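# Right the folding table and park the utility cart

## Task

Get the folding table standing on its legs next to the wall, wholly within the blue-taped area with no part crossing the tape. Move the utility cart into the yellow-taped bay so that each of its four wheels rests inside the tape and none touches it. The coffee table must still be upright at the finish, and the robot itself must not topple or be left leaning. Anything that stays in place only because the robot is holding it does not count.

## Robot and tools

ROBOT. A Hello Robot Stretch 4 with a single arm: an omni-wheel base, a lift that rides up a mast, an arm that telescopes straight out, a wrist with yaw, pitch and roll, and a two-finger gripper. It stands about 1.6 m tall, and its base edge lies within 0.23 m of the base origin. A loose object may occasionally get a brief shove from outside.

FRAMES. Base frame: origin on the floor beneath the base centre, x ahead, y to the left, z up. hand_pose is reported in this frame and marks the spot between the fingers 0.015 m back from the tips; with all wrist joints at zero its axes line up with the base frame, but the printed value may be somewhat off. Odometry frame: wherever the base frame was when the scene began. Odometry heading is positive to the left, -3.142 to 3.142.

execute_actions. Argument "actions" is a list holding one action or nothing (empty just returns state and images). An action contains "base", "joints" or both, optionally with "pace" and "contact_limits"; alternatively it is only {"end_of_arm": "enable_torque"}, which revives any wrist or gripper motor that shut itself off so it holds its current spot. Everything in one action starts at once and may finish at different moments.
- "base" holds exactly one relative command, measured from where the base last reported itself: translate_m (metres, straight ahead positive, -2 to 2), strafe_m (metres sideways, left positive, -2 to 2), or rotate_rad (radians, on-the-spot turn, counter-clockwise from above positive, -3.2 to 3.2).
- "joints" is one object keyed by joint name, each value an absolute target: lift_m 0 to 1.2 m (done within 0.004); arm_m 0 to 0.55 m extension (0.004); wrist_yaw_rad -1.134 to 4.276 (0 points ahead, positive swings left, 3.14 is stowed back, above 3.4 the arm may obstruct; 0.02); wrist_pitch_rad -1.117 to 4.259 (0 level, 1.57 pointing down; 0.05); wrist_roll_rad -1.117 to 4.259 (0 keeps the fingers at equal height, positive turns clockwise as seen from behind the gripper; 0.02); gripper_m 0 to 0.08 m, the finger gap (0.002). A joint target past its range is clipped and run, and the result notes it; any other bad value or unknown key rejects the call and nothing moves.
- "pace": "slow", "default", "fast", "max" (default if absent). Base top speeds 0.1/0.3/0.4/0.6 m/s and 1/2/3/4 rad/s respectively; with the lift above 0.2 at the move's start these shrink, reaching 0.3 m/s and 1 rad/s at 1.2.
- "contact_limits": only {"arm_m": v}, v from 0 (gentlest) to 0.75 (firmest), 0.5 if absent; how hard the arm may push before it halts.
- "cameras": list of head_camera, head_left_camera, head_right_camera, wrist_camera or "all"; absent/null/["all"] gives every camera, [] gives none. The "pictures" line lists image order.
A part left out of an action may still be driving toward an older target without the status showing it. If any result reports a stop, the remaining calls in that same reply are skipped.

wait: seconds 0 to 10; nothing new commanded, the world keeps running. zoom_image: camera plus region [x0, y0, x1, y1] in pixels of that camera's most recent full image, origin top-left, at most 504 by 504. finished_scene: pass the current scene's number; it is final and reports success, after which the next task appears. The simulation continues while you compose replies, with the robot holding its last command.

RESULTS. base_status/joint_status: "done" (for the base, wheels turned the full amount even if slipping); "off_target" (stopped short, may still push); "contact_stop_at_<key>" (hit something; that part goes slack, a slack lift can sag, slack wheels can roll); "limit_stop_at_<name>"; "time_out"; "torque_fault" (motor limp until enable_torque). After a stop the old target is dropped. on_its_own lists uncommanded events; "held at" there is the held target, not the position. lidar_m: 12 distances in metres from the base origin, 30-degree sectors, first straight ahead then counter-clockwise (4th left, 7th rear, 10th right); "-" means nothing seen or closer than 0.25 m; it spans roughly 0.15 m up to robot height, so tabletops register, but it can miss glass, thin legs and much behind. wrist_depth_mm: 7x7 grid from top-left, median depth 100 to 2000 mm, includes the robot's own body. turned_by_wheels versus turned_by_imu differing by over about 0.1 rad suggests a collision or slip, and heading error is roughly their difference. base_tilt gives forward/right lean in degrees with a fixed bias up to about 1.5. motor_effort: percent of maximum, sign toward higher joint values, bracket is the last action's peak (noisy); wheel_0..2 positive turns the base right. An at-rest effort outside its normal band means pushing or loaded.

GRIPPER. Command a gap smaller than the object to grip; after contact it aims only slightly further closed until you command wider than the object. A held object keeps gripper_m above the command and effort away from 0; "off_target" after closing means something is between the fingers. Sustained effort beyond about 50 causes a gripper torque_fault and possible drop.

CAMERAS. head_camera (pinhole, 420x560) atop the mast looking forward and down; turn the base to look around. head_left_camera and head_right_camera (fisheye, 420x672) beside it, aimed steeper, showing base and arm. wrist_camera (pinhole, 616x392) behind the fingers, tips near its bottom edge. Calibration lines give K, distortion and T_world_to_cam from the base frame; expect small errors, larger for the wrist camera.

CAUTIONS. Avoid tipping: do not drive or turn carrying over 1 kg with arm_m above 0.2, especially at fast paces; steady pushes or pulls with a high gripper or high contact limit also risk it. Over 6 degrees lean gives "limit_stop_at_tilt" and slackens lift, arm and wheels. A level gripper holding more than about 2.7 kg, or a gripper pressed by base or arm motion, faults the wrist. Self-collision stops ("limit_stop_at_own_body") arise with pitch below -0.2 combined with roll below -0.4 or above 4; back away from the body. To unfold at scene start, send lift_m 0.4 and wrist_yaw_rad 0 together. Avoid drops, slams, hard impacts and heavy shoving.

Each tool is called after "Call:" as name([rows], argument=value, ...), one row to a line, values as JSON.

## Session

Call:
execute_actions(actions=[])

Scene clock: 0.00 s.
base_odometry: x=+0.000 y=+0.000 heading=+0.000 (m, m, rad; odometry frame)
turned_by_wheels: +0.000 (rad since the last result)
turned_by_imu: +0.000 (rad since the last result)
base_tilt: forward=-0.2 right=+0.3 (deg)
lidar_m: 0.98 0.95 1.18 1.41 1.34 1.70 1.46 1.27 0.76 0.63 0.68 0.84
base_status: not commanded
joint_positions: lift_m=+0.134 arm_m=+0.001 wrist_yaw_rad=+3.046 wrist_pitch_rad=+0.005 wrist_roll_rad=+0.002 gripper_m=+0.040
joint_status: not commanded
motor_effort: lift_m=+20 arm_m=-1 wrist_yaw_rad=+1 wrist_pitch_rad=-9 wrist_roll_rad=+0 gripper_m=-1 wheel_0=+0 wheel_1=+0 wheel_2=+0 (%)
hand_pose: x=-0.0318 y=+0.1072 z=+0.3109 quat_wxyz=(+0.048, -0.002, +0.001, +0.999) (m; base frame)
wrist_depth_mm: 138 193 1661 1756 1863 - - / 107 141 1661 1808 1983 - - / 108 141 1576 1808 1983 - - / 123 145 1661 1808 1921 - - / 1366 1464 1661 1863 1921 - - / 1205 1336 1336 1336 1336 1308 1308 / 831 - 138 831 106 904 866
pictures: head_camera, head_left_camera, head_right_camera, wrist_camera
Images, in order (width x height): head_camera 420x560, head_left_camera 420x672, head_right_camera 420x672, wrist_camera 616x392.

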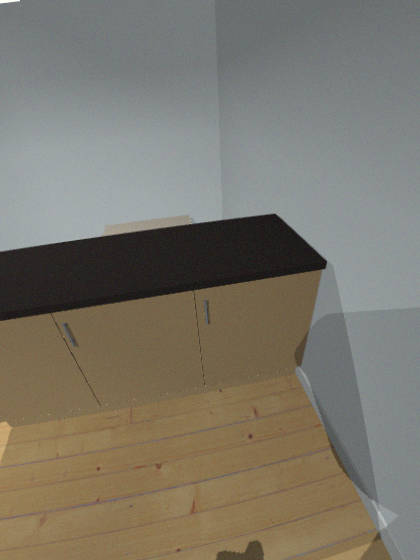

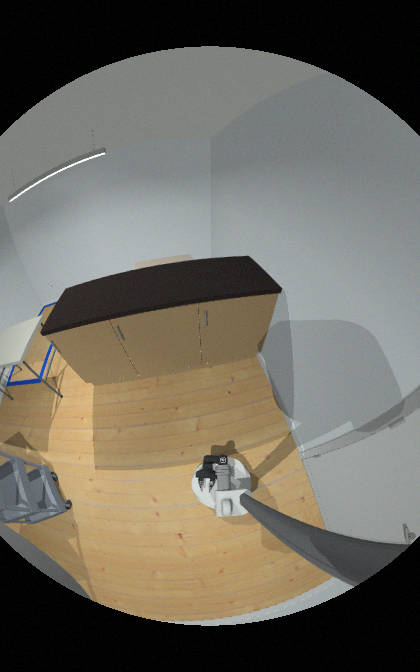

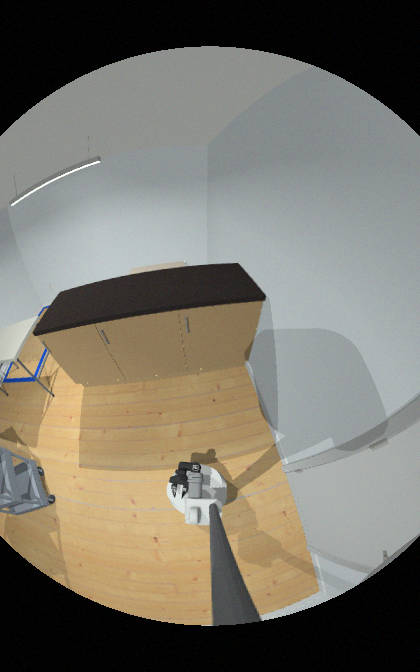

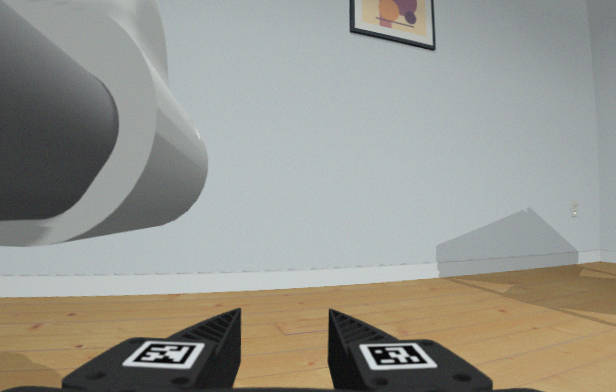

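Call:
execute_actions([
  {"base":{"rotate_rad":1.83}},
], cameras=["head_camera","head_left_camera"])

Call:
execute_actions([
  {"base":{"translate_m":0.7}},
], cameras=["head_camera","head_left_camera"])

Scene clock: 7.33 s.
base_odometry: x=+0.000 y=+0.000 heading=+1.830 (m, m, rad; odometry frame)
turned_by_wheels: +1.830 (rad since the last result)
turned_by_imu: +1.814 (rad since the last result)
base_tilt: forward=-0.2 right=+0.3 (deg)
lidar_m: 1.32 2.01 1.53 1.48 0.89 0.66 0.65 0.73 0.99 0.97 1.06 1.79
base_status: done
joint_positions: lift_m=+0.134 arm_m=+0.001 wrist_yaw_rad=+3.046 wrist_pitch_rad=+0.005 wrist_roll_rad=+0.002 gripper_m=+0.040
joint_status: not commanded
motor_effort: lift_m=+20(20) arm_m=-2(1) wrist_yaw_rad=+1(0) wrist_pitch_rad=-9(9) wrist_roll_rad=+1(3) gripper_m=-1(1) wheel_0=+0(6) wheel_1=+0(6) wheel_2=+0(7) (%)
hand_pose: x=-0.0318 y=+0.1072 z=+0.3109 quat_wxyz=(+0.048, -0.002, +0.001, +0.999) (m; base frame)
wrist_depth_mm: 138 193 820 831 842 854 878 / 107 142 820 831 831 854 854 / 108 141 778 820 831 866 866 / 123 145 788 820 831 842 866 / 778 788 788 820 820 831 842 / 759 798 778 809 809 831 866 / 768 - 138 788 106 831 842
pictures: head_camera, head_left_camera
Images, in order (width x height): head_camera 420x560, head_left_camera 420x672.

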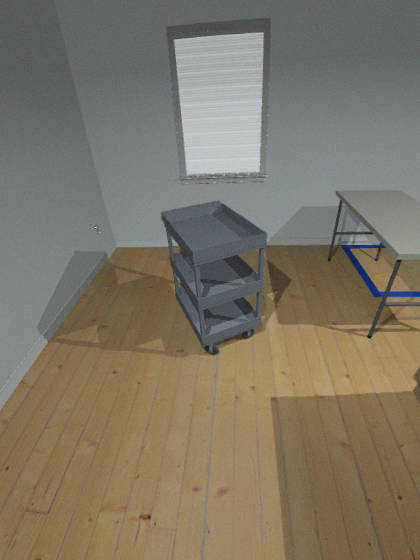

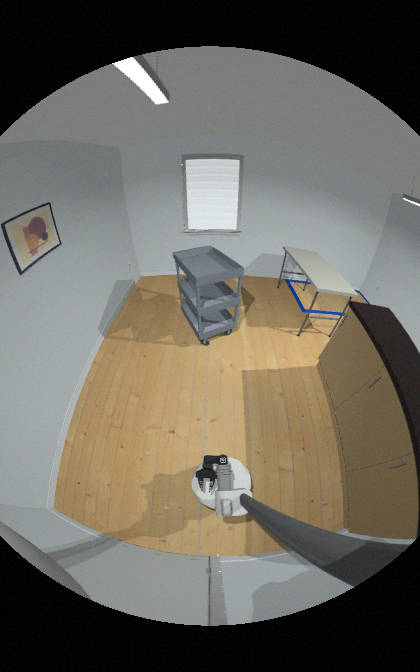

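Scene clock: 11.17 s.
base_odometry: x=-0.179 y=+0.677 heading=+1.830 (m, m, rad; odometry frame)
turned_by_wheels: +0.000 (rad since the last result)
turned_by_imu: -0.001 (rad since the last result)
base_tilt: forward=-0.2 right=+0.3 (deg)
lidar_m: 0.65 0.76 1.47 1.44 1.53 1.39 1.33 1.42 1.03 1.03 1.06 0.83
base_status: done
joint_positions: lift_m=+0.134 arm_m=+0.001 wrist_yaw_rad=+3.046 wrist_pitch_rad=+0.005 wrist_roll_rad=+0.002 gripper_m=+0.040
joint_status: not commanded
motor_effort: lift_m=+20(20) arm_m=-1(1) wrist_yaw_rad=+2(0) wrist_pitch_rad=-9(10) wrist_roll_rad=+2(0) gripper_m=-2(1) wheel_0=+0(3) wheel_1=+0(6) wheel_2=+0(10) (%)
hand_pose: x=-0.0318 y=+0.1072 z=+0.3109 quat_wxyz=(+0.048, -0.002, +0.001, +0.999) (m; base frame)
wrist_depth_mm: 138 193 1499 1576 1537 1661 1661 / 107 142 1499 1499 1537 1618 1618 / 108 141 1499 1499 1537 1661 1618 / 122 145 1464 1499 1576 1576 1661 / 1430 1464 1464 1499 1537 1618 1576 / 1205 1281 1308 1397 1397 1308 1281 / 842 - 138 854 106 904 878
pictures: head_camera, head_left_camera
Images, in order (width x height): head_camera 420x560, head_left_camera 420x672.

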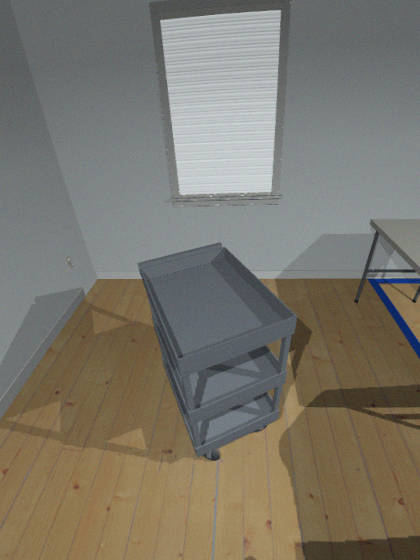

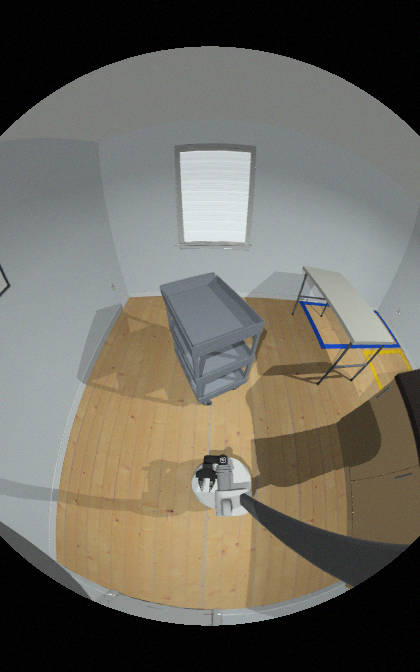

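Call:
execute_actions([
  {"base":{"strafe_m":-0.6}},
], cameras=[])

Call:
execute_actions([
  {"base":{"translate_m":0.6}},
], cameras=[])

Call:
execute_actions([
  {"base":{"rotate_rad":-1.52}},
], cameras=["head_camera","head_left_camera"])

Scene clock: 25.00 s.
base_odometry: x=+0.401 y=+0.830 heading=+1.830 (m, m, rad; odometry frame)
turned_by_wheels: +0.000 (rad since the last result)
turned_by_imu: +0.001 (rad since the last result)
base_tilt: forward=-0.2 right=+0.3 (deg)
lidar_m: 2.02 0.88 0.94 2.02 1.83 1.45 1.41 0.60 0.45 0.43 0.44 0.86
base_status: done
joint_positions: lift_m=+0.134 arm_m=+0.001 wrist_yaw_rad=+3.046 wrist_pitch_rad=+0.005 wrist_roll_rad=+0.002 gripper_m=+0.040
joint_status: not commanded
motor_effort: lift_m=+20(20) arm_m=-1(1) wrist_yaw_rad=+0(0) wrist_pitch_rad=-10(10) wrist_roll_rad=+0(1) gripper_m=-1(0) wheel_0=+0(7) wheel_1=+1(5) wheel_2=+0(1) (%)
hand_pose: x=-0.0318 y=+0.1072 z=+0.3109 quat_wxyz=(+0.048, -0.002, +0.001, +0.999) (m; base frame)
wrist_depth_mm: 138 193 1537 1576 1537 1576 1708 / 107 142 1537 1537 1661 1618 1661 / 108 141 1537 1576 1576 1576 1618 / 122 145 1499 1576 1537 1576 1618 / 820 1366 1537 1576 1576 1618 1618 / 960 1229 1366 1336 1366 1336 1308 / 831 - 138 842 106 917 891
pictures: none
No camera images: the call's "cameras" was empty. Leave "cameras" out to get every camera's image.

Scene clock: 28.47 s.
base_odometry: x=+0.247 y=+1.410 heading=+1.830 (m, m, rad; odometry frame)
turned_by_wheels: +0.000 (rad since the last result)
turned_by_imu: -0.001 (rad since the last result)
base_tilt: forward=-0.2 right=+0.3 (deg)
lidar_m: 1.67 0.55 0.40 0.54 2.12 2.09 1.58 0.67 0.52 0.55 0.45 0.63
base_status: done
joint_positions: lift_m=+0.134 arm_m=+0.001 wrist_yaw_rad=+3.046 wrist_pitch_rad=+0.005 wrist_roll_rad=+0.002 gripper_m=+0.040
joint_status: not commanded
motor_effort: lift_m=+20(20) arm_m=-1(1) wrist_yaw_rad=+3(2) wrist_pitch_rad=-8(9) wrist_roll_rad=+2(1) gripper_m=-2(1) wheel_0=+1(4) wheel_1=+0(5) wheel_2=+0(8) (%)
hand_pose: x=-0.0318 y=+0.1072 z=+0.3109 quat_wxyz=(+0.048, -0.002, +0.001, +0.999) (m; base frame)
wrist_depth_mm: 138 193 - - - - - / 107 141 - - - - - / 108 141 - - - - - / 123 145 - - - - - / 878 1499 - - - - - / 1008 1281 1366 1366 1366 1336 1281 / 831 - 138 842 106 904 878
pictures: none
No camera images: the call's "cameras" was empty. Leave "cameras" out to get every camera's image.

Scene clock: 30.50 s.
base_odometry: x=+0.247 y=+1.410 heading=+0.310 (m, m, rad; odometry frame)
turned_by_wheels: -1.520 (rad since the last result)
turned_by_imu: -1.509 (rad since the last result)
base_tilt: forward=-0.2 right=+0.3 (deg)
lidar_m: 0.51 0.43 0.69 1.66 0.49 0.39 0.58 2.19 2.05 1.36 0.61 0.53
base_status: done
joint_positions: lift_m=+0.134 arm_m=+0.001 wrist_yaw_rad=+3.046 wrist_pitch_rad=+0.005 wrist_roll_rad=+0.002 gripper_m=+0.040
joint_status: not commanded
motor_effort: lift_m=+20(20) arm_m=-2(1) wrist_yaw_rad=+0(2) wrist_pitch_rad=-9(9) wrist_roll_rad=+0(0) gripper_m=-3(1) wheel_0=-1(5) wheel_1=-1(6) wheel_2=+0(6) (%)
hand_pose: x=-0.0318 y=+0.1072 z=+0.3109 quat_wxyz=(+0.048, -0.002, +0.001, +0.999) (m; base frame)
wrist_depth_mm: 138 193 - 820 741 778 768 / 107 141 - - 500 - - / 108 141 - 640 492 585 715 / 122 145 - - 1098 - - / 1808 - - - 1118 - - / 1229 1308 1308 691 496 609 683 / 842 - 139 759 106 597 750
pictures: head_camera, head_left_camera
Images, in order (width x height): head_camera 420x560, head_left_camera 420x672.

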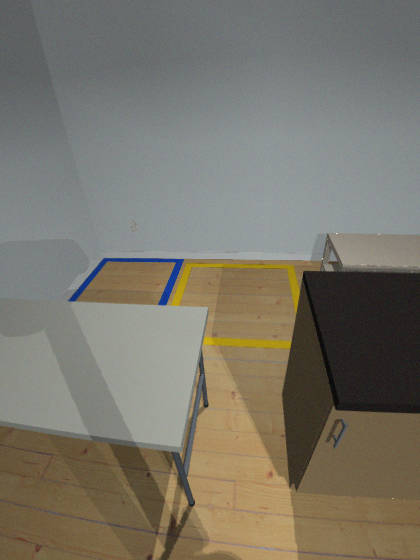

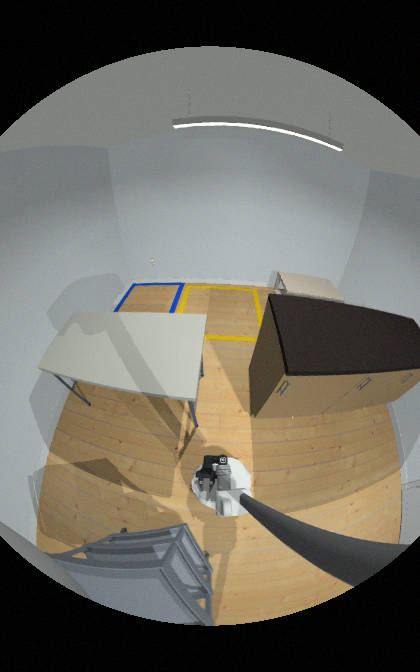

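Call:
execute_actions([
  {"base":{"strafe_m":0.1}},
], cameras=[])

Call:
execute_actions([
  {"base":{"translate_m":0.75},"pace":"slow"},
], cameras=["head_left_camera"])

Scene clock: 39.93 s.
base_odometry: x=+0.216 y=+1.506 heading=+0.310 (m, m, rad; odometry frame)
turned_by_wheels: +0.000 (rad since the last result)
turned_by_imu: -0.001 (rad since the last result)
base_tilt: forward=-0.2 right=+0.3 (deg)
lidar_m: 0.42 0.46 0.67 1.54 0.61 0.31 0.42 2.20 2.12 1.41 0.65 0.54
base_status: done
joint_positions: lift_m=+0.134 arm_m=+0.001 wrist_yaw_rad=+3.046 wrist_pitch_rad=+0.005 wrist_roll_rad=+0.002 gripper_m=+0.040
joint_status: not commanded
motor_effort: lift_m=+20(20) arm_m=-1(2) wrist_yaw_rad=+1(0) wrist_pitch_rad=-9(9) wrist_roll_rad=-1(1) gripper_m=+0(0) wheel_0=+1(6) wheel_1=-1(10) wheel_2=+1(1) (%)
hand_pose: x=-0.0318 y=+0.1072 z=+0.3109 quat_wxyz=(+0.048, -0.002, +0.001, +0.999) (m; base frame)
wrist_depth_mm: 139 193 - 798 809 788 1808 / 107 142 - 484 960 - 1863 / 108 141 634 477 535 621 1756 / 123 145 - - - - 1863 / 1921 - - - - - 1808 / 1229 1281 768 469 809 654 1025 / 831 - 138 452 106 759 842
pictures: none
No camera images: the call's "cameras" was empty. Leave "cameras" out to get every camera's image.

Scene clock: 48.73 s.
base_odometry: x=+0.930 y=+1.734 heading=+0.310 (m, m, rad; odometry frame)
turned_by_wheels: +0.000 (rad since the last result)
turned_by_imu: -0.001 (rad since the last result)
base_tilt: forward=-0.3 right=+0.3 (deg)
lidar_m: 0.25 0.25 0.25 0.33 1.62 1.13 1.05 2.84 0.39 0.36 0.40 1.40
base_status: done
joint_positions: lift_m=+0.134 arm_m=+0.000 wrist_yaw_rad=+3.049 wrist_pitch_rad=+0.005 wrist_roll_rad=+0.002 gripper_m=+0.040
joint_status: not commanded
motor_effort: lift_m=+20(20) arm_m=+0(1) wrist_yaw_rad=-7(22) wrist_pitch_rad=-9(9) wrist_roll_rad=+1(0) gripper_m=-1(0) wheel_0=+2(6) wheel_1=+5(6) wheel_2=-5(9) (%)
hand_pose: x=-0.0324 y=+0.1067 z=+0.3108 quat_wxyz=(+0.046, -0.002, +0.001, +0.999) (m; base frame)
wrist_depth_mm: 138 191 - - - - 1863 / - 141 - 1308 - - 1921 / 109 141 - 1808 - - 1921 / 122 144 - 1863 - - 1921 / 1808 - - 1661 - - 1863 / 1229 1281 1366 1281 1397 1308 1336 / 854 - 138 831 106 891 866
pictures: head_left_camera
Images, in order (width x height): head_left_camera 420x672.

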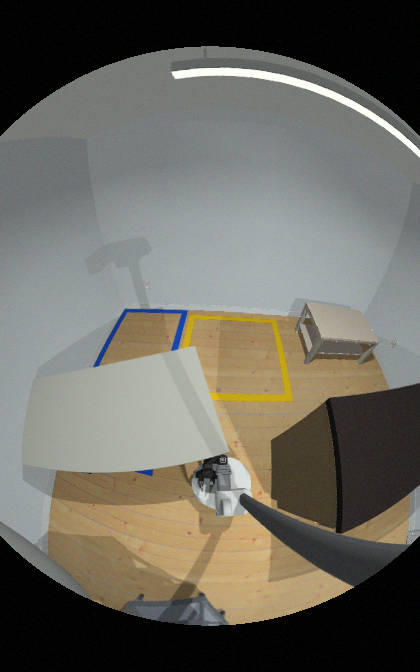

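Works. Continue, turning to follow the arc.

Call:
execute_actions([
  {"base":{"rotate_rad":0.5},"pace":"slow"},
], cameras=["head_left_camera"])

Call:
execute_actions([
  {"base":{"translate_m":0.5},"pace":"slow"},
], cameras=["head_left_camera"])

Scene clock: 61.37 s.
base_odometry: x=+0.930 y=+1.734 heading=+0.810 (m, m, rad; odometry frame)
turned_by_wheels: +0.500 (rad since the last result)
turned_by_imu: +0.495 (rad since the last result)
base_tilt: forward=-0.2 right=+0.3 (deg)
lidar_m: 0.25 0.25 0.34 1.61 1.17 1.06 2.89 0.38 0.38 0.41 1.45 0.25
base_status: done
joint_positions: lift_m=+0.134 arm_m=+0.000 wrist_yaw_rad=+3.047 wrist_pitch_rad=+0.005 wrist_roll_rad=+0.002 gripper_m=+0.040
joint_status: not commanded
motor_effort: lift_m=+20(20) arm_m=+0(0) wrist_yaw_rad=-2(7) wrist_pitch_rad=-9(9) wrist_roll_rad=+0(1) gripper_m=-1(1) wheel_0=-1(6) wheel_1=-2(3) wheel_2=-1(9) (%)
hand_pose: x=-0.0321 y=+0.1071 z=+0.3108 quat_wxyz=(+0.047, -0.002, +0.001, +0.999) (m; base frame)
wrist_depth_mm: 138 192 - - - - - / 107 141 - - - 1098 1078 / 108 141 - - - - - / 122 145 - - - - - / 1863 - - - - 1499 1537 / 1138 1281 1336 1366 1336 1138 1182 / 820 - 138 854 106 891 878
pictures: head_left_camera
Images, in order (width x height): head_left_camera 420x672.

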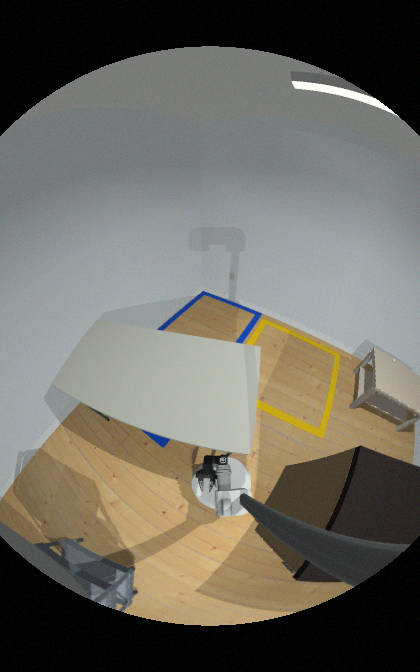

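Scene clock: 67.67 s.
base_odometry: x=+1.275 y=+2.097 heading=+0.810 (m, m, rad; odometry frame)
turned_by_wheels: +0.000 (rad since the last result)
turned_by_imu: -0.002 (rad since the last result)
base_tilt: forward=-0.1 right=+0.2 (deg)
lidar_m: 0.25 0.25 0.25 0.25 1.85 1.50 0.90 0.68 0.66 0.25 0.25 0.25
base_status: done
joint_positions: lift_m=+0.134 arm_m=+0.000 wrist_yaw_rad=+3.047 wrist_pitch_rad=+0.005 wrist_roll_rad=+0.002 gripper_m=+0.040
joint_status: not commanded
motor_effort: lift_m=+20(20) arm_m=+0(0) wrist_yaw_rad=-2(0) wrist_pitch_rad=-9(9) wrist_roll_rad=-1(1) gripper_m=+0(2) wheel_0=+3(9) wheel_1=-1(4) wheel_2=-1(10) (%)
hand_pose: x=-0.0321 y=+0.1071 z=+0.3108 quat_wxyz=(+0.047, -0.002, +0.001, +0.999) (m; base frame)
wrist_depth_mm: 138 193 - - - - - / 107 142 - - - - - / 108 140 - - - - - / 123 145 - - 1921 1921 - / 723 917 - - 1983 1983 - / 741 1042 1308 1366 1336 1366 1281 / 750 - 138 854 106 891 866
pictures: head_left_camera
Images, in order (width x height): head_left_camera 420x672.

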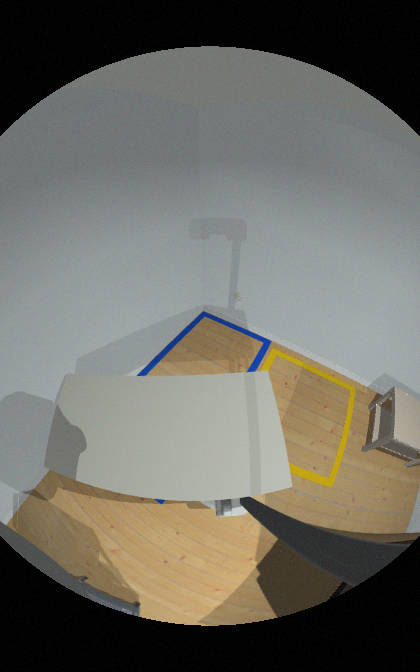

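Call:
execute_actions([
  {"base":{"translate_m":0.75},"pace":"slow"},
], cameras=["head_left_camera"])

Scene clock: 80.33 s.
base_odometry: x=+1.792 y=+2.639 heading=+0.810 (m, m, rad; odometry frame)
turned_by_wheels: +0.000 (rad since the last result)
turned_by_imu: -0.003 (rad since the last result)
base_tilt: forward=-0.2 right=+0.3 (deg)
lidar_m: 0.25 0.25 0.25 0.25 0.25 0.25 1.44 1.26 1.57 0.25 0.25 0.25
base_status: done
joint_positions: lift_m=+0.134 arm_m=+0.000 wrist_yaw_rad=+3.047 wrist_pitch_rad=+0.005 wrist_roll_rad=+0.002 gripper_m=+0.040
joint_status: not commanded
motor_effort: lift_m=+20(20) arm_m=+0(0) wrist_yaw_rad=-1(2) wrist_pitch_rad=-9(9) wrist_roll_rad=+1(1) gripper_m=+0(1) wheel_0=+3(6) wheel_1=+3(4) wheel_2=-8(11) (%)
hand_pose: x=-0.0321 y=+0.1072 z=+0.3108 quat_wxyz=(+0.047, -0.002, +0.001, +0.999) (m; base frame)
wrist_depth_mm: 138 193 - - - - 647 / 107 141 - - - - - / 108 141 - - - - - / 123 145 - - - - - / 1229 1397 - - - - - / 1205 1229 1308 1397 1366 1336 1182 / 842 - 138 854 106 904 831
pictures: head_left_camera
Images, in order (width x height): head_left_camera 420x672.

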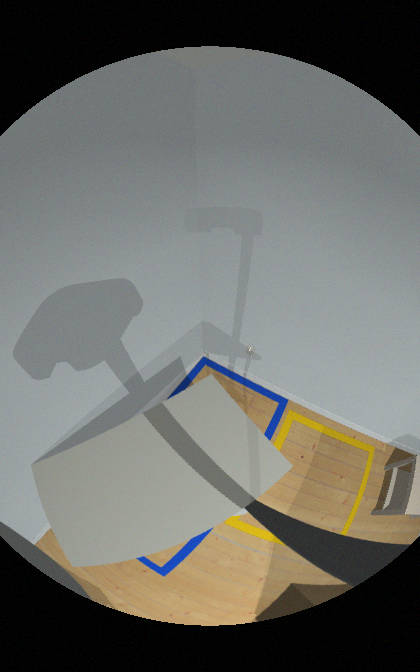

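Call:
execute_actions([
  {"base":{"rotate_rad":1.07},"pace":"slow"},
], cameras=[])

Call:
execute_actions([
  {"base":{"translate_m":0.3},"pace":"slow"},
], cameras=["head_left_camera"])

Call:
execute_actions([
  {"base":{"translate_m":-0.8}},
], cameras=["head_left_camera","head_camera"])

Scene clock: 89.00 s.
base_odometry: x=+1.792 y=+2.639 heading=+1.879 (m, m, rad; odometry frame)
turned_by_wheels: +1.069 (rad since the last result)
turned_by_imu: +1.057 (rad since the last result)
base_tilt: forward=-0.2 right=+0.3 (deg)
lidar_m: 0.25 0.25 0.25 2.18 1.40 1.27 1.55 1.20 0.26 0.25 0.25 0.25
base_status: done
joint_positions: lift_m=+0.134 arm_m=+0.000 wrist_yaw_rad=+3.047 wrist_pitch_rad=+0.005 wrist_roll_rad=+0.002 gripper_m=+0.040
joint_status: not commanded
motor_effort: lift_m=+20(20) arm_m=+0(0) wrist_yaw_rad=+0(0) wrist_pitch_rad=-9(9) wrist_roll_rad=+0(1) gripper_m=-1(1) wheel_0=+0(3) wheel_1=+1(1) wheel_2=-9(11) (%)
hand_pose: x=-0.0321 y=+0.1072 z=+0.3108 quat_wxyz=(+0.047, -0.002, +0.001, +0.999) (m; base frame)
wrist_depth_mm: 138 193 - - - - - / 107 142 - - - 1255 1281 / 108 140 - - - 1281 1281 / 123 145 - - - 1229 1281 / 1397 1983 - - - 1229 1255 / 1205 1281 1281 1366 1366 1229 1229 / 842 - 139 831 106 878 878
pictures: none
No camera images: the call's "cameras" was empty. Leave "cameras" out to get every camera's image.

Scene clock: 93.27 s.
base_odometry: x=+1.701 y=+2.925 heading=+1.878 (m, m, rad; odometry frame)
turned_by_wheels: -0.001 (rad since the last result)
turned_by_imu: +0.211 (rad since the last result)
base_tilt: forward=-0.9 right=+0.6 (deg)
lidar_m: 0.25 0.25 0.25 0.25 1.49 1.43 1.82 1.15 0.25 0.25 0.25 0.25
base_status: done
joint_positions: lift_m=+0.134 arm_m=+0.000 wrist_yaw_rad=+3.046 wrist_pitch_rad=+0.005 wrist_roll_rad=+0.002 gripper_m=+0.040
joint_status: not commanded
motor_effort: lift_m=+20(20) arm_m=-1(0) wrist_yaw_rad=+1(2) wrist_pitch_rad=-9(10) wrist_roll_rad=+0(0) gripper_m=-1(0) wheel_0=+1(6) wheel_1=+3(7) wheel_2=-21(25) (%)
hand_pose: x=-0.0320 y=+0.1072 z=+0.3109 quat_wxyz=(+0.048, -0.002, +0.001, +0.999) (m; base frame)
wrist_depth_mm: 138 193 - - - - - / 107 141 - - - - 1336 / 108 140 - - - 1537 1281 / 122 146 - - - 1499 1308 / 1229 1708 - - - 1464 1255 / 1138 1229 1255 1308 1336 1308 1281 / 831 - 139 820 106 891 866
pictures: head_left_camera
Images, in order (width x height): head_left_camera 420x672.

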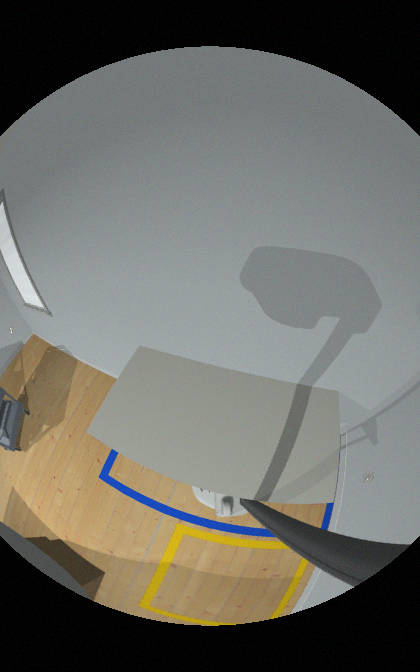

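Scene clock: 97.43 s.
base_odometry: x=+1.943 y=+2.162 heading=+1.878 (m, m, rad; odometry frame)
turned_by_wheels: +0.000 (rad since the last result)
turned_by_imu: +0.036 (rad since the last result)
base_tilt: forward=-0.1 right=+0.3 (deg)
lidar_m: 0.70 0.87 2.29 1.00 1.04 1.05 1.09 0.84 0.74 0.73 0.96 0.69
base_status: done
joint_positions: lift_m=+0.134 arm_m=+0.000 wrist_yaw_rad=+3.046 wrist_pitch_rad=+0.005 wrist_roll_rad=+0.002 gripper_m=+0.040
joint_status: not commanded
motor_effort: lift_m=+20(20) arm_m=+0(0) wrist_yaw_rad=+1(1) wrist_pitch_rad=-9(10) wrist_roll_rad=+3(1) gripper_m=-1(1) wheel_0=+0(16) wheel_1=+1(14) wheel_2=+0(19) (%)
hand_pose: x=-0.0320 y=+0.1073 z=+0.3109 quat_wxyz=(+0.048, -0.002, +0.001, +0.999) (m; base frame)
wrist_depth_mm: 138 193 1983 - - - - / 107 142 1983 - - - - / 108 140 1983 - - - 1397 / 122 146 1618 - - - 1464 / 931 1281 1618 1921 - - 1464 / 960 1138 1255 1397 1336 1366 1336 / 842 - 138 854 106 891 891
pictures: head_camera, head_left_camera
Images, in order (width x height): head_camera 420x560, head_left_camera 420x672.

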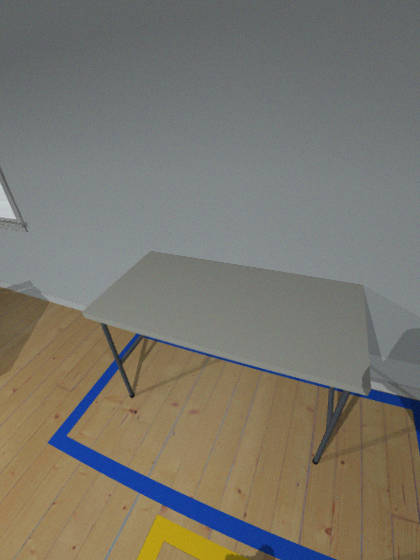

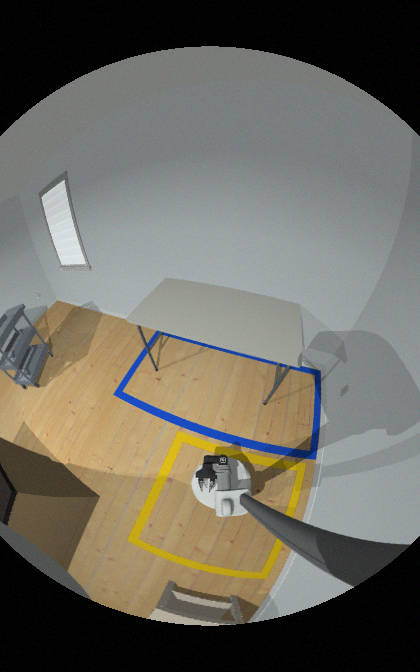

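Call:
execute_actions([
  {"base":{"rotate_rad":-0.37},"joints":{"lift_m":0.54,"wrist_yaw_rad":0,"wrist_roll_rad":1.57,"gripper_m":0.08}},
], cameras=[])

Call:
execute_actions([
  {"base":{"strafe_m":0.32}},
], cameras=["wrist_camera","head_camera"])

Scene clock: 111.57 s.
base_odometry: x=+1.943 y=+2.162 heading=+1.508 (m, m, rad; odometry frame)
turned_by_wheels: -0.370 (rad since the last result)
turned_by_imu: -0.369 (rad since the last result)
base_tilt: forward=-0.2 right=+0.2 (deg)
lidar_m: 0.68 0.73 1.00 2.28 1.01 1.19 1.05 1.08 0.79 0.73 0.78 0.73
base_status: done
joint_positions: lift_m=+0.540 arm_m=+0.000 wrist_yaw_rad=+0.001 wrist_pitch_rad=+0.005 wrist_roll_rad=+1.570 gripper_m=+0.080
joint_status: all done
motor_effort: lift_m=+23(26) arm_m=+0(0) wrist_yaw_rad=+0(7) wrist_pitch_rad=-9(9) wrist_roll_rad=+1(7) gripper_m=+1(6) wheel_0=+0(5) wheel_1=-1(5) wheel_2=+0(5) (%)
hand_pose: x=+0.3841 y=-0.0873 z=+0.7169 quat_wxyz=(+0.708, +0.707, +0.002, -0.001) (m; base frame)
wrist_depth_mm: 1078 1098 1098 1118 1138 1160 917 / 1098 1118 1098 1160 1138 1182 917 / 1060 1078 1078 1118 1138 1182 946 / 1078 1118 1078 1098 1098 1138 917 / 1060 1078 1078 1098 1138 1118 917 / 1060 1078 1098 1118 1118 1118 891 / - 110 1078 1098 126 110 866
pictures: none
No camera images: the call's "cameras" was empty. Leave "cameras" out to get every camera's image.

Scene clock: 113.97 s.
base_odometry: x=+1.623 y=+2.182 heading=+1.508 (m, m, rad; odometry frame)
turned_by_wheels: +0.000 (rad since the last result)
turned_by_imu: -0.002 (rad since the last result)
base_tilt: forward=-0.1 right=+0.3 (deg)
lidar_m: 0.70 0.71 1.87 1.92 0.86 0.79 1.17 1.09 1.11 1.05 1.12 0.73
base_status: done
joint_positions: lift_m=+0.540 arm_m=+0.000 wrist_yaw_rad=+0.000 wrist_pitch_rad=+0.005 wrist_roll_rad=+1.570 gripper_m=+0.080
joint_status: not commanded
motor_effort: lift_m=+22(23) arm_m=+0(0) wrist_yaw_rad=+0(1) wrist_pitch_rad=-9(10) wrist_roll_rad=+1(3) gripper_m=+0(1) wheel_0=+2(8) wheel_1=+0(7) wheel_2=+0(0) (%)
hand_pose: x=+0.3841 y=-0.0874 z=+0.7170 quat_wxyz=(+0.708, +0.707, +0.002, -0.002) (m; base frame)
wrist_depth_mm: 1078 1118 1118 1138 1138 1118 904 / 1060 1098 1118 1060 1138 1138 917 / 1098 1060 1078 1118 1138 1182 931 / 1060 1078 1098 1118 1118 1118 931 / 1078 1098 1098 1098 1118 1138 931 / 1060 1060 1078 1098 1098 1160 917 / - 110 1078 1098 126 110 854
pictures: head_camera, wrist_camera
camera_calibration (this result's frames):
wrist_camera: T_world_to_cam=[[-0.0378704, -0.00205604, -0.999281, 0.72731], [0.00740715, 0.99997, -0.00233817, 0.141495], [0.999255, -0.00749036, -0.037854, -0.207749], [0, 0, 0, 1]] pos_world=[0.23409, -0.141552, 0.719253]
Images, in order (width x height): head_camera 420x560, wrist_camera 616x392.

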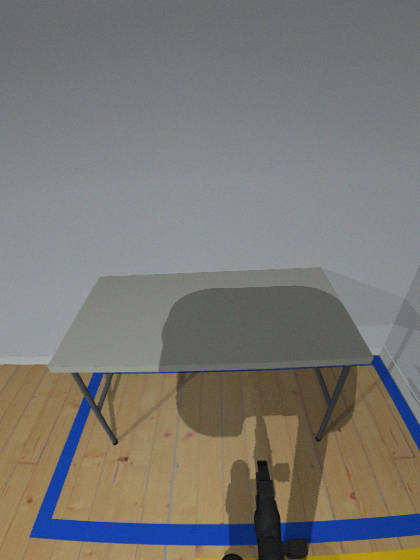

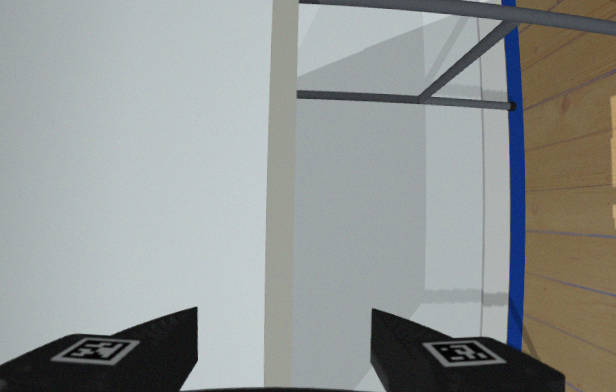

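Aligned.

Call:
execute_actions([
  {"base":{"strafe_m":0.15},"joints":{"arm_m":0.2,"lift_m":0.546}},
], cameras=[])

Call:
execute_actions([
  {"base":{"translate_m":0.15},"pace":"slow"},
], cameras=["wrist_camera"])

Call:
execute_actions([
  {"joints":{"gripper_m":0.0}},
], cameras=[])

Call:
execute_actions([
  {"base":{"translate_m":-0.17},"pace":"slow"},
], cameras=["wrist_camera","head_camera"])

Scene clock: 121.20 s.
base_odometry: x=+1.474 y=+2.191 heading=+1.508 (m, m, rad; odometry frame)
turned_by_wheels: +0.000 (rad since the last result)
turned_by_imu: -0.002 (rad since the last result)
base_tilt: forward=-0.2 right=+0.3 (deg)
lidar_m: 0.70 0.73 1.86 1.82 0.83 0.68 1.36 1.14 1.26 1.21 1.26 0.73
base_status: done
joint_positions: lift_m=+0.546 arm_m=+0.199 wrist_yaw_rad=+0.000 wrist_pitch_rad=+0.005 wrist_roll_rad=+1.570 gripper_m=+0.080
joint_status: all done
motor_effort: lift_m=+23(24) arm_m=+5(6) wrist_yaw_rad=+2(0) wrist_pitch_rad=-9(9) wrist_roll_rad=+3(1) gripper_m=+1(2) wheel_0=+2(8) wheel_1=+0(8) wheel_2=+0(1) (%)
hand_pose: x=+0.5828 y=-0.0874 z=+0.7230 quat_wxyz=(+0.708, +0.707, +0.002, -0.002) (m; base frame)
wrist_depth_mm: 891 904 917 878 931 931 891 / 878 904 904 917 931 946 931 / 891 904 904 904 931 946 931 / 878 891 891 917 931 931 931 / 854 891 866 904 904 931 904 / 866 866 891 904 904 917 904 / - 110 866 891 126 110 878
pictures: none
No camera images: the call's "cameras" was empty. Leave "cameras" out to get every camera's image.

Scene clock: 123.97 s.
base_odometry: x=+1.483 y=+2.341 heading=+1.508 (m, m, rad; odometry frame)
turned_by_wheels: +0.000 (rad since the last result)
turned_by_imu: -0.001 (rad since the last result)
base_tilt: forward=-0.2 right=+0.2 (deg)
lidar_m: 0.55 0.57 1.66 1.85 1.08 0.81 1.44 1.26 1.29 1.21 0.79 0.60
base_status: done
joint_positions: lift_m=+0.546 arm_m=+0.199 wrist_yaw_rad=+0.000 wrist_pitch_rad=+0.005 wrist_roll_rad=+1.570 gripper_m=+0.080
joint_status: not commanded
motor_effort: lift_m=+23(23) arm_m=+4(5) wrist_yaw_rad=-1(0) wrist_pitch_rad=-9(9) wrist_roll_rad=+2(1) gripper_m=+1(1) wheel_0=+1(4) wheel_1=+1(4) wheel_2=-1(5) (%)
hand_pose: x=+0.5828 y=-0.0874 z=+0.7230 quat_wxyz=(+0.708, +0.707, +0.002, -0.002) (m; base frame)
wrist_depth_mm: 741 750 759 153 778 798 820 / 732 732 759 152 778 778 798 / 732 750 750 151 768 778 778 / 732 732 750 150 768 778 778 / 723 723 750 149 759 778 778 / 715 732 158 148 759 768 778 / - 110 146 147 126 110 768
pictures: wrist_camera
camera_calibration (this result's frames):
wrist_camera: T_world_to_cam=[[-0.0377707, -0.00197626, -0.999284, 0.740719], [0.00751933, 0.999969, -0.00226183, 0.13994], [0.999258, -0.00759938, -0.0377546, -0.406163], [0, 0, 0, 1]] pos_world=[0.432787, -0.141559, 0.725171]
Images, in order (width x height): wrist_camera 616x392.

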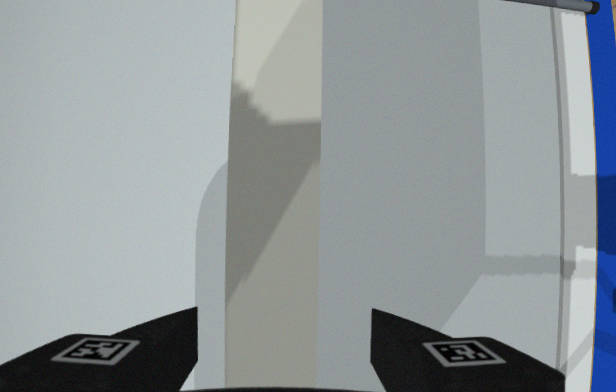

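Scene clock: 125.10 s.
base_odometry: x=+1.483 y=+2.341 heading=+1.508 (m, m, rad; odometry frame)
turned_by_wheels: +0.000 (rad since the last result)
turned_by_imu: +0.000 (rad since the last result)
base_tilt: forward=-0.1 right=+0.3 (deg)
lidar_m: 0.55 0.57 1.63 1.83 1.07 0.82 1.39 1.28 1.27 1.22 0.79 0.58
base_status: not commanded
joint_positions: lift_m=+0.546 arm_m=+0.199 wrist_yaw_rad=+0.000 wrist_pitch_rad=-0.004 wrist_roll_rad=+1.571 gripper_m=+0.036
joint_status: gripper_m off_target (ended at +0.036, target +0.000)
on_its_own: gripper_m is held at +0.030, not at your +0.000, by its contact guard: the fingers met something
motor_effort: lift_m=+20(23) arm_m=+5(4) wrist_yaw_rad=+1(0) wrist_pitch_rad=+15(15) wrist_roll_rad=-2(4) gripper_m=-45(54) wheel_0=+1(1) wheel_1=+1(1) wheel_2=-1(1) (%)
hand_pose: x=+0.5828 y=-0.0874 z=+0.7250 quat_wxyz=(+0.707, +0.707, -0.001, +0.001) (m; base frame)
wrist_depth_mm: 750 759 759 152 788 788 788 / 741 750 768 152 768 788 788 / 732 750 768 151 778 768 778 / 741 759 750 150 768 778 798 / 732 741 750 148 750 778 768 / 715 732 741 147 750 759 768 / 723 723 131 146 106 768 768
pictures: none
No camera images: the call's "cameras" was empty. Leave "cameras" out to get every camera's image.

Scene clock: 128.10 s.
base_odometry: x=+1.472 y=+2.172 heading=+1.508 (m, m, rad; odometry frame)
turned_by_wheels: +0.000 (rad since the last result)
turned_by_imu: -0.001 (rad since the last result)
base_tilt: forward=-0.2 right=+0.2 (deg)
lidar_m: 0.53 0.59 1.89 1.81 0.83 0.69 1.37 1.16 1.27 1.20 0.83 0.56
base_status: done
joint_positions: lift_m=+0.546 arm_m=+0.201 wrist_yaw_rad=+0.007 wrist_pitch_rad=-0.001 wrist_roll_rad=+1.571 gripper_m=+0.036
joint_status: not commanded
on_its_own: gripper_m is held at +0.030, not at your +0.000, by its contact guard: the fingers met something; wrist_yaw_rad is at rest, and its effort (-22) is outside its rest range (-13 to +13)
motor_effort: lift_m=+19(20) arm_m=-3(4) wrist_yaw_rad=-22(24) wrist_pitch_rad=+7(15) wrist_roll_rad=-3(2) gripper_m=-44(48) wheel_0=-2(9) wheel_1=-3(8) wheel_2=+9(13) (%)
hand_pose: x=+0.5848 y=-0.0858 z=+0.7245 quat_wxyz=(+0.707, +0.707, +0.002, +0.003) (m; base frame)
wrist_depth_mm: 931 917 931 154 946 946 931 / 904 904 917 153 946 946 931 / 904 917 931 153 946 960 931 / 904 904 931 153 917 931 917 / 891 904 891 151 931 931 904 / 891 891 904 151 960 917 904 / 891 878 132 150 106 917 917
pictures: head_camera, wrist_camera
camera_calibration (this result's frames):
wrist_camera: T_world_to_cam=[[-0.0321334, -0.000824416, -0.999483, 0.739271], [0.000257792, 1, -0.00083313, 0.141593], [0.999484, -0.00028443, -0.0321332, -0.411703], [0, 0, 0, 1]] pos_world=[0.435209, -0.141101, 0.725778]
Images, in order (width x height): head_camera 420x560, wrist_camera 616x392.

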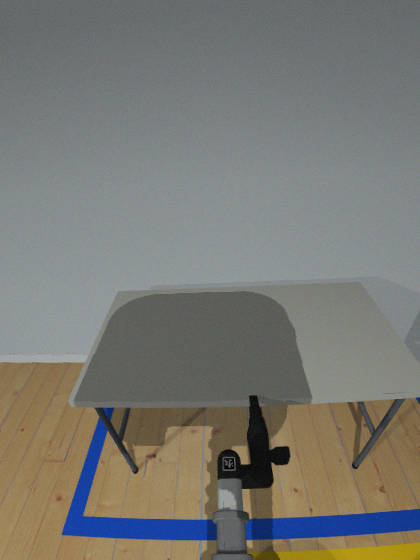

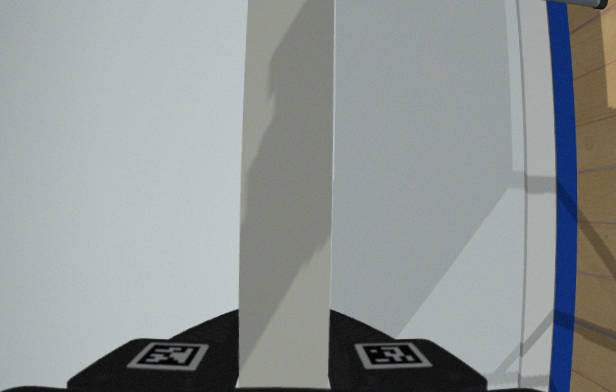

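Call:
execute_actions([
  {"joints":{"gripper_m":0.08}},
], cameras=[])

Call:
execute_actions([
  {"joints":{"arm_m":0,"wrist_roll_rad":0}},
], cameras=[])

Call:
execute_actions([
  {"base":{"rotate_rad":1.58}},
], cameras=["head_left_camera"])

Call:
execute_actions([
  {"base":{"translate_m":1.1}},
], cameras=["head_left_camera","head_camera"])

Scene clock: 139.40 s.
base_odometry: x=+1.472 y=+2.171 heading=+1.508 (m, m, rad; odometry frame)
turned_by_wheels: +0.000 (rad since the last result)
turned_by_imu: -0.001 (rad since the last result)
base_tilt: forward=-0.2 right=+0.3 (deg)
lidar_m: 0.55 0.59 1.88 1.81 0.82 0.68 1.38 1.14 1.28 1.18 0.78 0.59
base_status: not commanded
joint_positions: lift_m=+0.546 arm_m=+0.201 wrist_yaw_rad=+0.000 wrist_pitch_rad=+0.004 wrist_roll_rad=+1.571 gripper_m=+0.080
joint_status: all done
motor_effort: lift_m=+19(19) arm_m=-3(3) wrist_yaw_rad=+1(20) wrist_pitch_rad=-8(12) wrist_roll_rad=-1(2) gripper_m=+1(40) wheel_0=+1(3) wheel_1=+0(3) wheel_2=+0(9) (%)
hand_pose: x=+0.5842 y=-0.0873 z=+0.7234 quat_wxyz=(+0.707, +0.707, +0.002, -0.001) (m; base frame)
wrist_depth_mm: 904 931 917 158 960 976 931 / 904 917 917 158 931 976 946 / 891 904 904 156 946 960 946 / 891 917 904 156 917 960 946 / 866 904 904 154 946 946 917 / 891 878 157 153 946 946 917 / - 110 151 153 126 110 854
pictures: none
No camera images: the call's "cameras" was empty. Leave "cameras" out to get every camera's image.

Scene clock: 141.10 s.
base_odometry: x=+1.472 y=+2.171 heading=+1.508 (m, m, rad; odometry frame)
turned_by_wheels: +0.000 (rad since the last result)
turned_by_imu: +0.000 (rad since the last result)
base_tilt: forward=-0.2 right=+0.3 (deg)
lidar_m: 0.55 0.58 1.89 1.80 0.81 0.65 1.39 1.13 1.28 1.22 0.84 0.59
base_status: not commanded
joint_positions: lift_m=+0.546 arm_m=+0.001 wrist_yaw_rad=+0.000 wrist_pitch_rad=+0.005 wrist_roll_rad=+0.001 gripper_m=+0.080
joint_status: all done
motor_effort: lift_m=+20(19) arm_m=-5(2) wrist_yaw_rad=+0(0) wrist_pitch_rad=-10(9) wrist_roll_rad=+0(8) gripper_m=+1(1) wheel_0=+1(1) wheel_1=+0(0) wheel_2=+0(0) (%)
hand_pose: x=+0.3849 y=-0.0874 z=+0.7233 quat_wxyz=(+1.000, +0.000, +0.002, +0.000) (m; base frame)
wrist_depth_mm: 1098 1098 1138 1160 1182 1160 1205 / 1098 1138 1118 1160 1160 1160 1182 / 1098 1098 1118 1160 1138 1160 1205 / 1078 1098 1098 1138 1138 1118 1182 / 342 345 351 353 357 364 366 / 1060 1078 1118 1118 1118 1138 1160 / - 110 1098 1118 126 110 1160
pictures: none
No camera images: the call's "cameras" was empty. Leave "cameras" out to get every camera's image.

Scene clock: 143.17 s.
base_odometry: x=+1.472 y=+2.171 heading=+3.088 (m, m, rad; odometry frame)
turned_by_wheels: +1.580 (rad since the last result)
turned_by_imu: +1.567 (rad since the last result)
base_tilt: forward=-0.2 right=+0.2 (deg)
lidar_m: 1.79 0.81 0.69 1.46 1.14 1.26 1.21 0.81 0.59 0.55 0.54 1.91
base_status: done
joint_positions: lift_m=+0.546 arm_m=+0.001 wrist_yaw_rad=+0.000 wrist_pitch_rad=+0.005 wrist_roll_rad=+0.001 gripper_m=+0.080
joint_status: not commanded
motor_effort: lift_m=+19(19) arm_m=-5(5) wrist_yaw_rad=+1(2) wrist_pitch_rad=-9(9) wrist_roll_rad=-1(0) gripper_m=+2(0) wheel_0=+0(6) wheel_1=+1(7) wheel_2=+1(7) (%)
hand_pose: x=+0.3849 y=-0.0874 z=+0.7233 quat_wxyz=(+1.000, +0.000, +0.002, +0.000) (m; base frame)
wrist_depth_mm: - - - - - - 1708 / - - - - - - 1661 / - - - - - - 1661 / - - - - - - 1618 / - - - - - - 1661 / - - 1983 - - - 1661 / - 110 1618 1756 126 110 1576
pictures: head_left_camera
Images, in order (width x height): head_left_camera 420x672.

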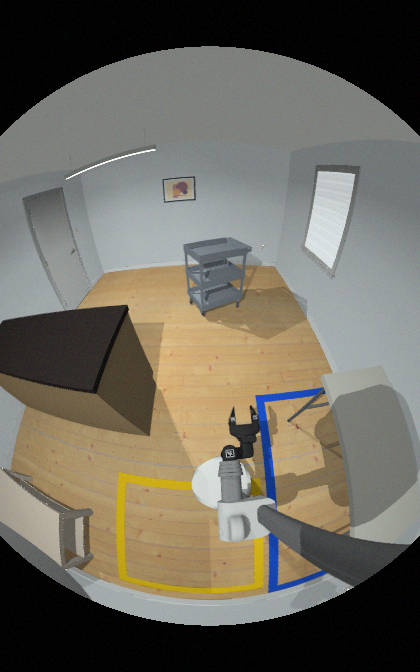

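Scene clock: 148.30 s.
base_odometry: x=+0.374 y=+2.230 heading=+3.088 (m, m, rad; odometry frame)
turned_by_wheels: +0.000 (rad since the last result)
turned_by_imu: -0.002 (rad since the last result)
base_tilt: forward=-0.2 right=+0.2 (deg)
lidar_m: 0.73 1.00 2.47 0.58 0.58 0.83 2.31 0.84 0.83 1.30 1.39 0.93
base_status: done
joint_positions: lift_m=+0.546 arm_m=+0.001 wrist_yaw_rad=+0.000 wrist_pitch_rad=+0.005 wrist_roll_rad=+0.001 gripper_m=+0.080
joint_status: not commanded
motor_effort: lift_m=+19(19) arm_m=-5(5) wrist_yaw_rad=+2(2) wrist_pitch_rad=-9(9) wrist_roll_rad=-1(0) gripper_m=+1(0) wheel_0=-1(4) wheel_1=+0(3) wheel_2=+1(8) (%)
hand_pose: x=+0.3849 y=-0.0874 z=+0.7233 quat_wxyz=(+1.000, +0.000, +0.002, +0.000) (m; base frame)
wrist_depth_mm: - - - - - - 1708 / - - - - - - 1708 / - - - - - - 1708 / - 854 539 621 723 - 1576 / - - - - - - 1618 / - 917 946 1078 976 - 1618 / - 110 544 627 126 110 1576
pictures: head_camera, head_left_camera
Images, in order (width x height): head_camera 420x560, head_left_camera 420x672.

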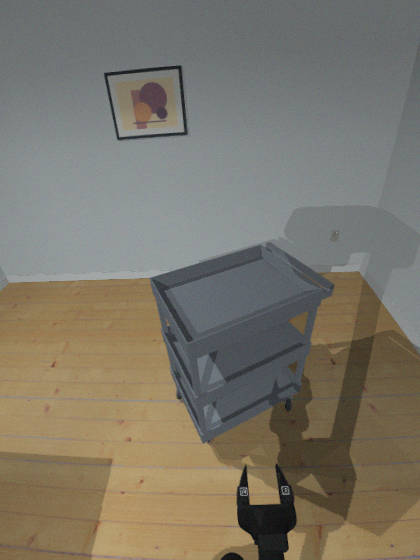

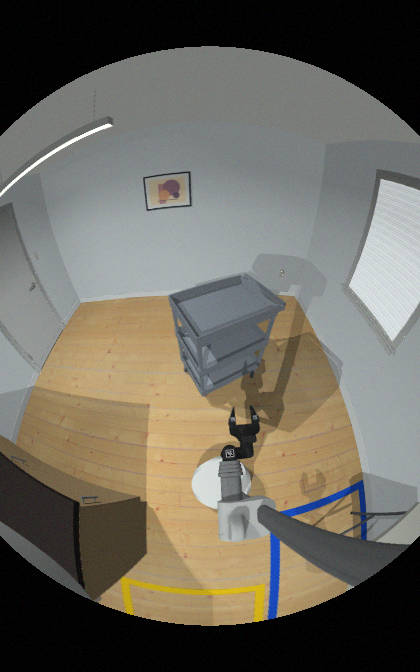

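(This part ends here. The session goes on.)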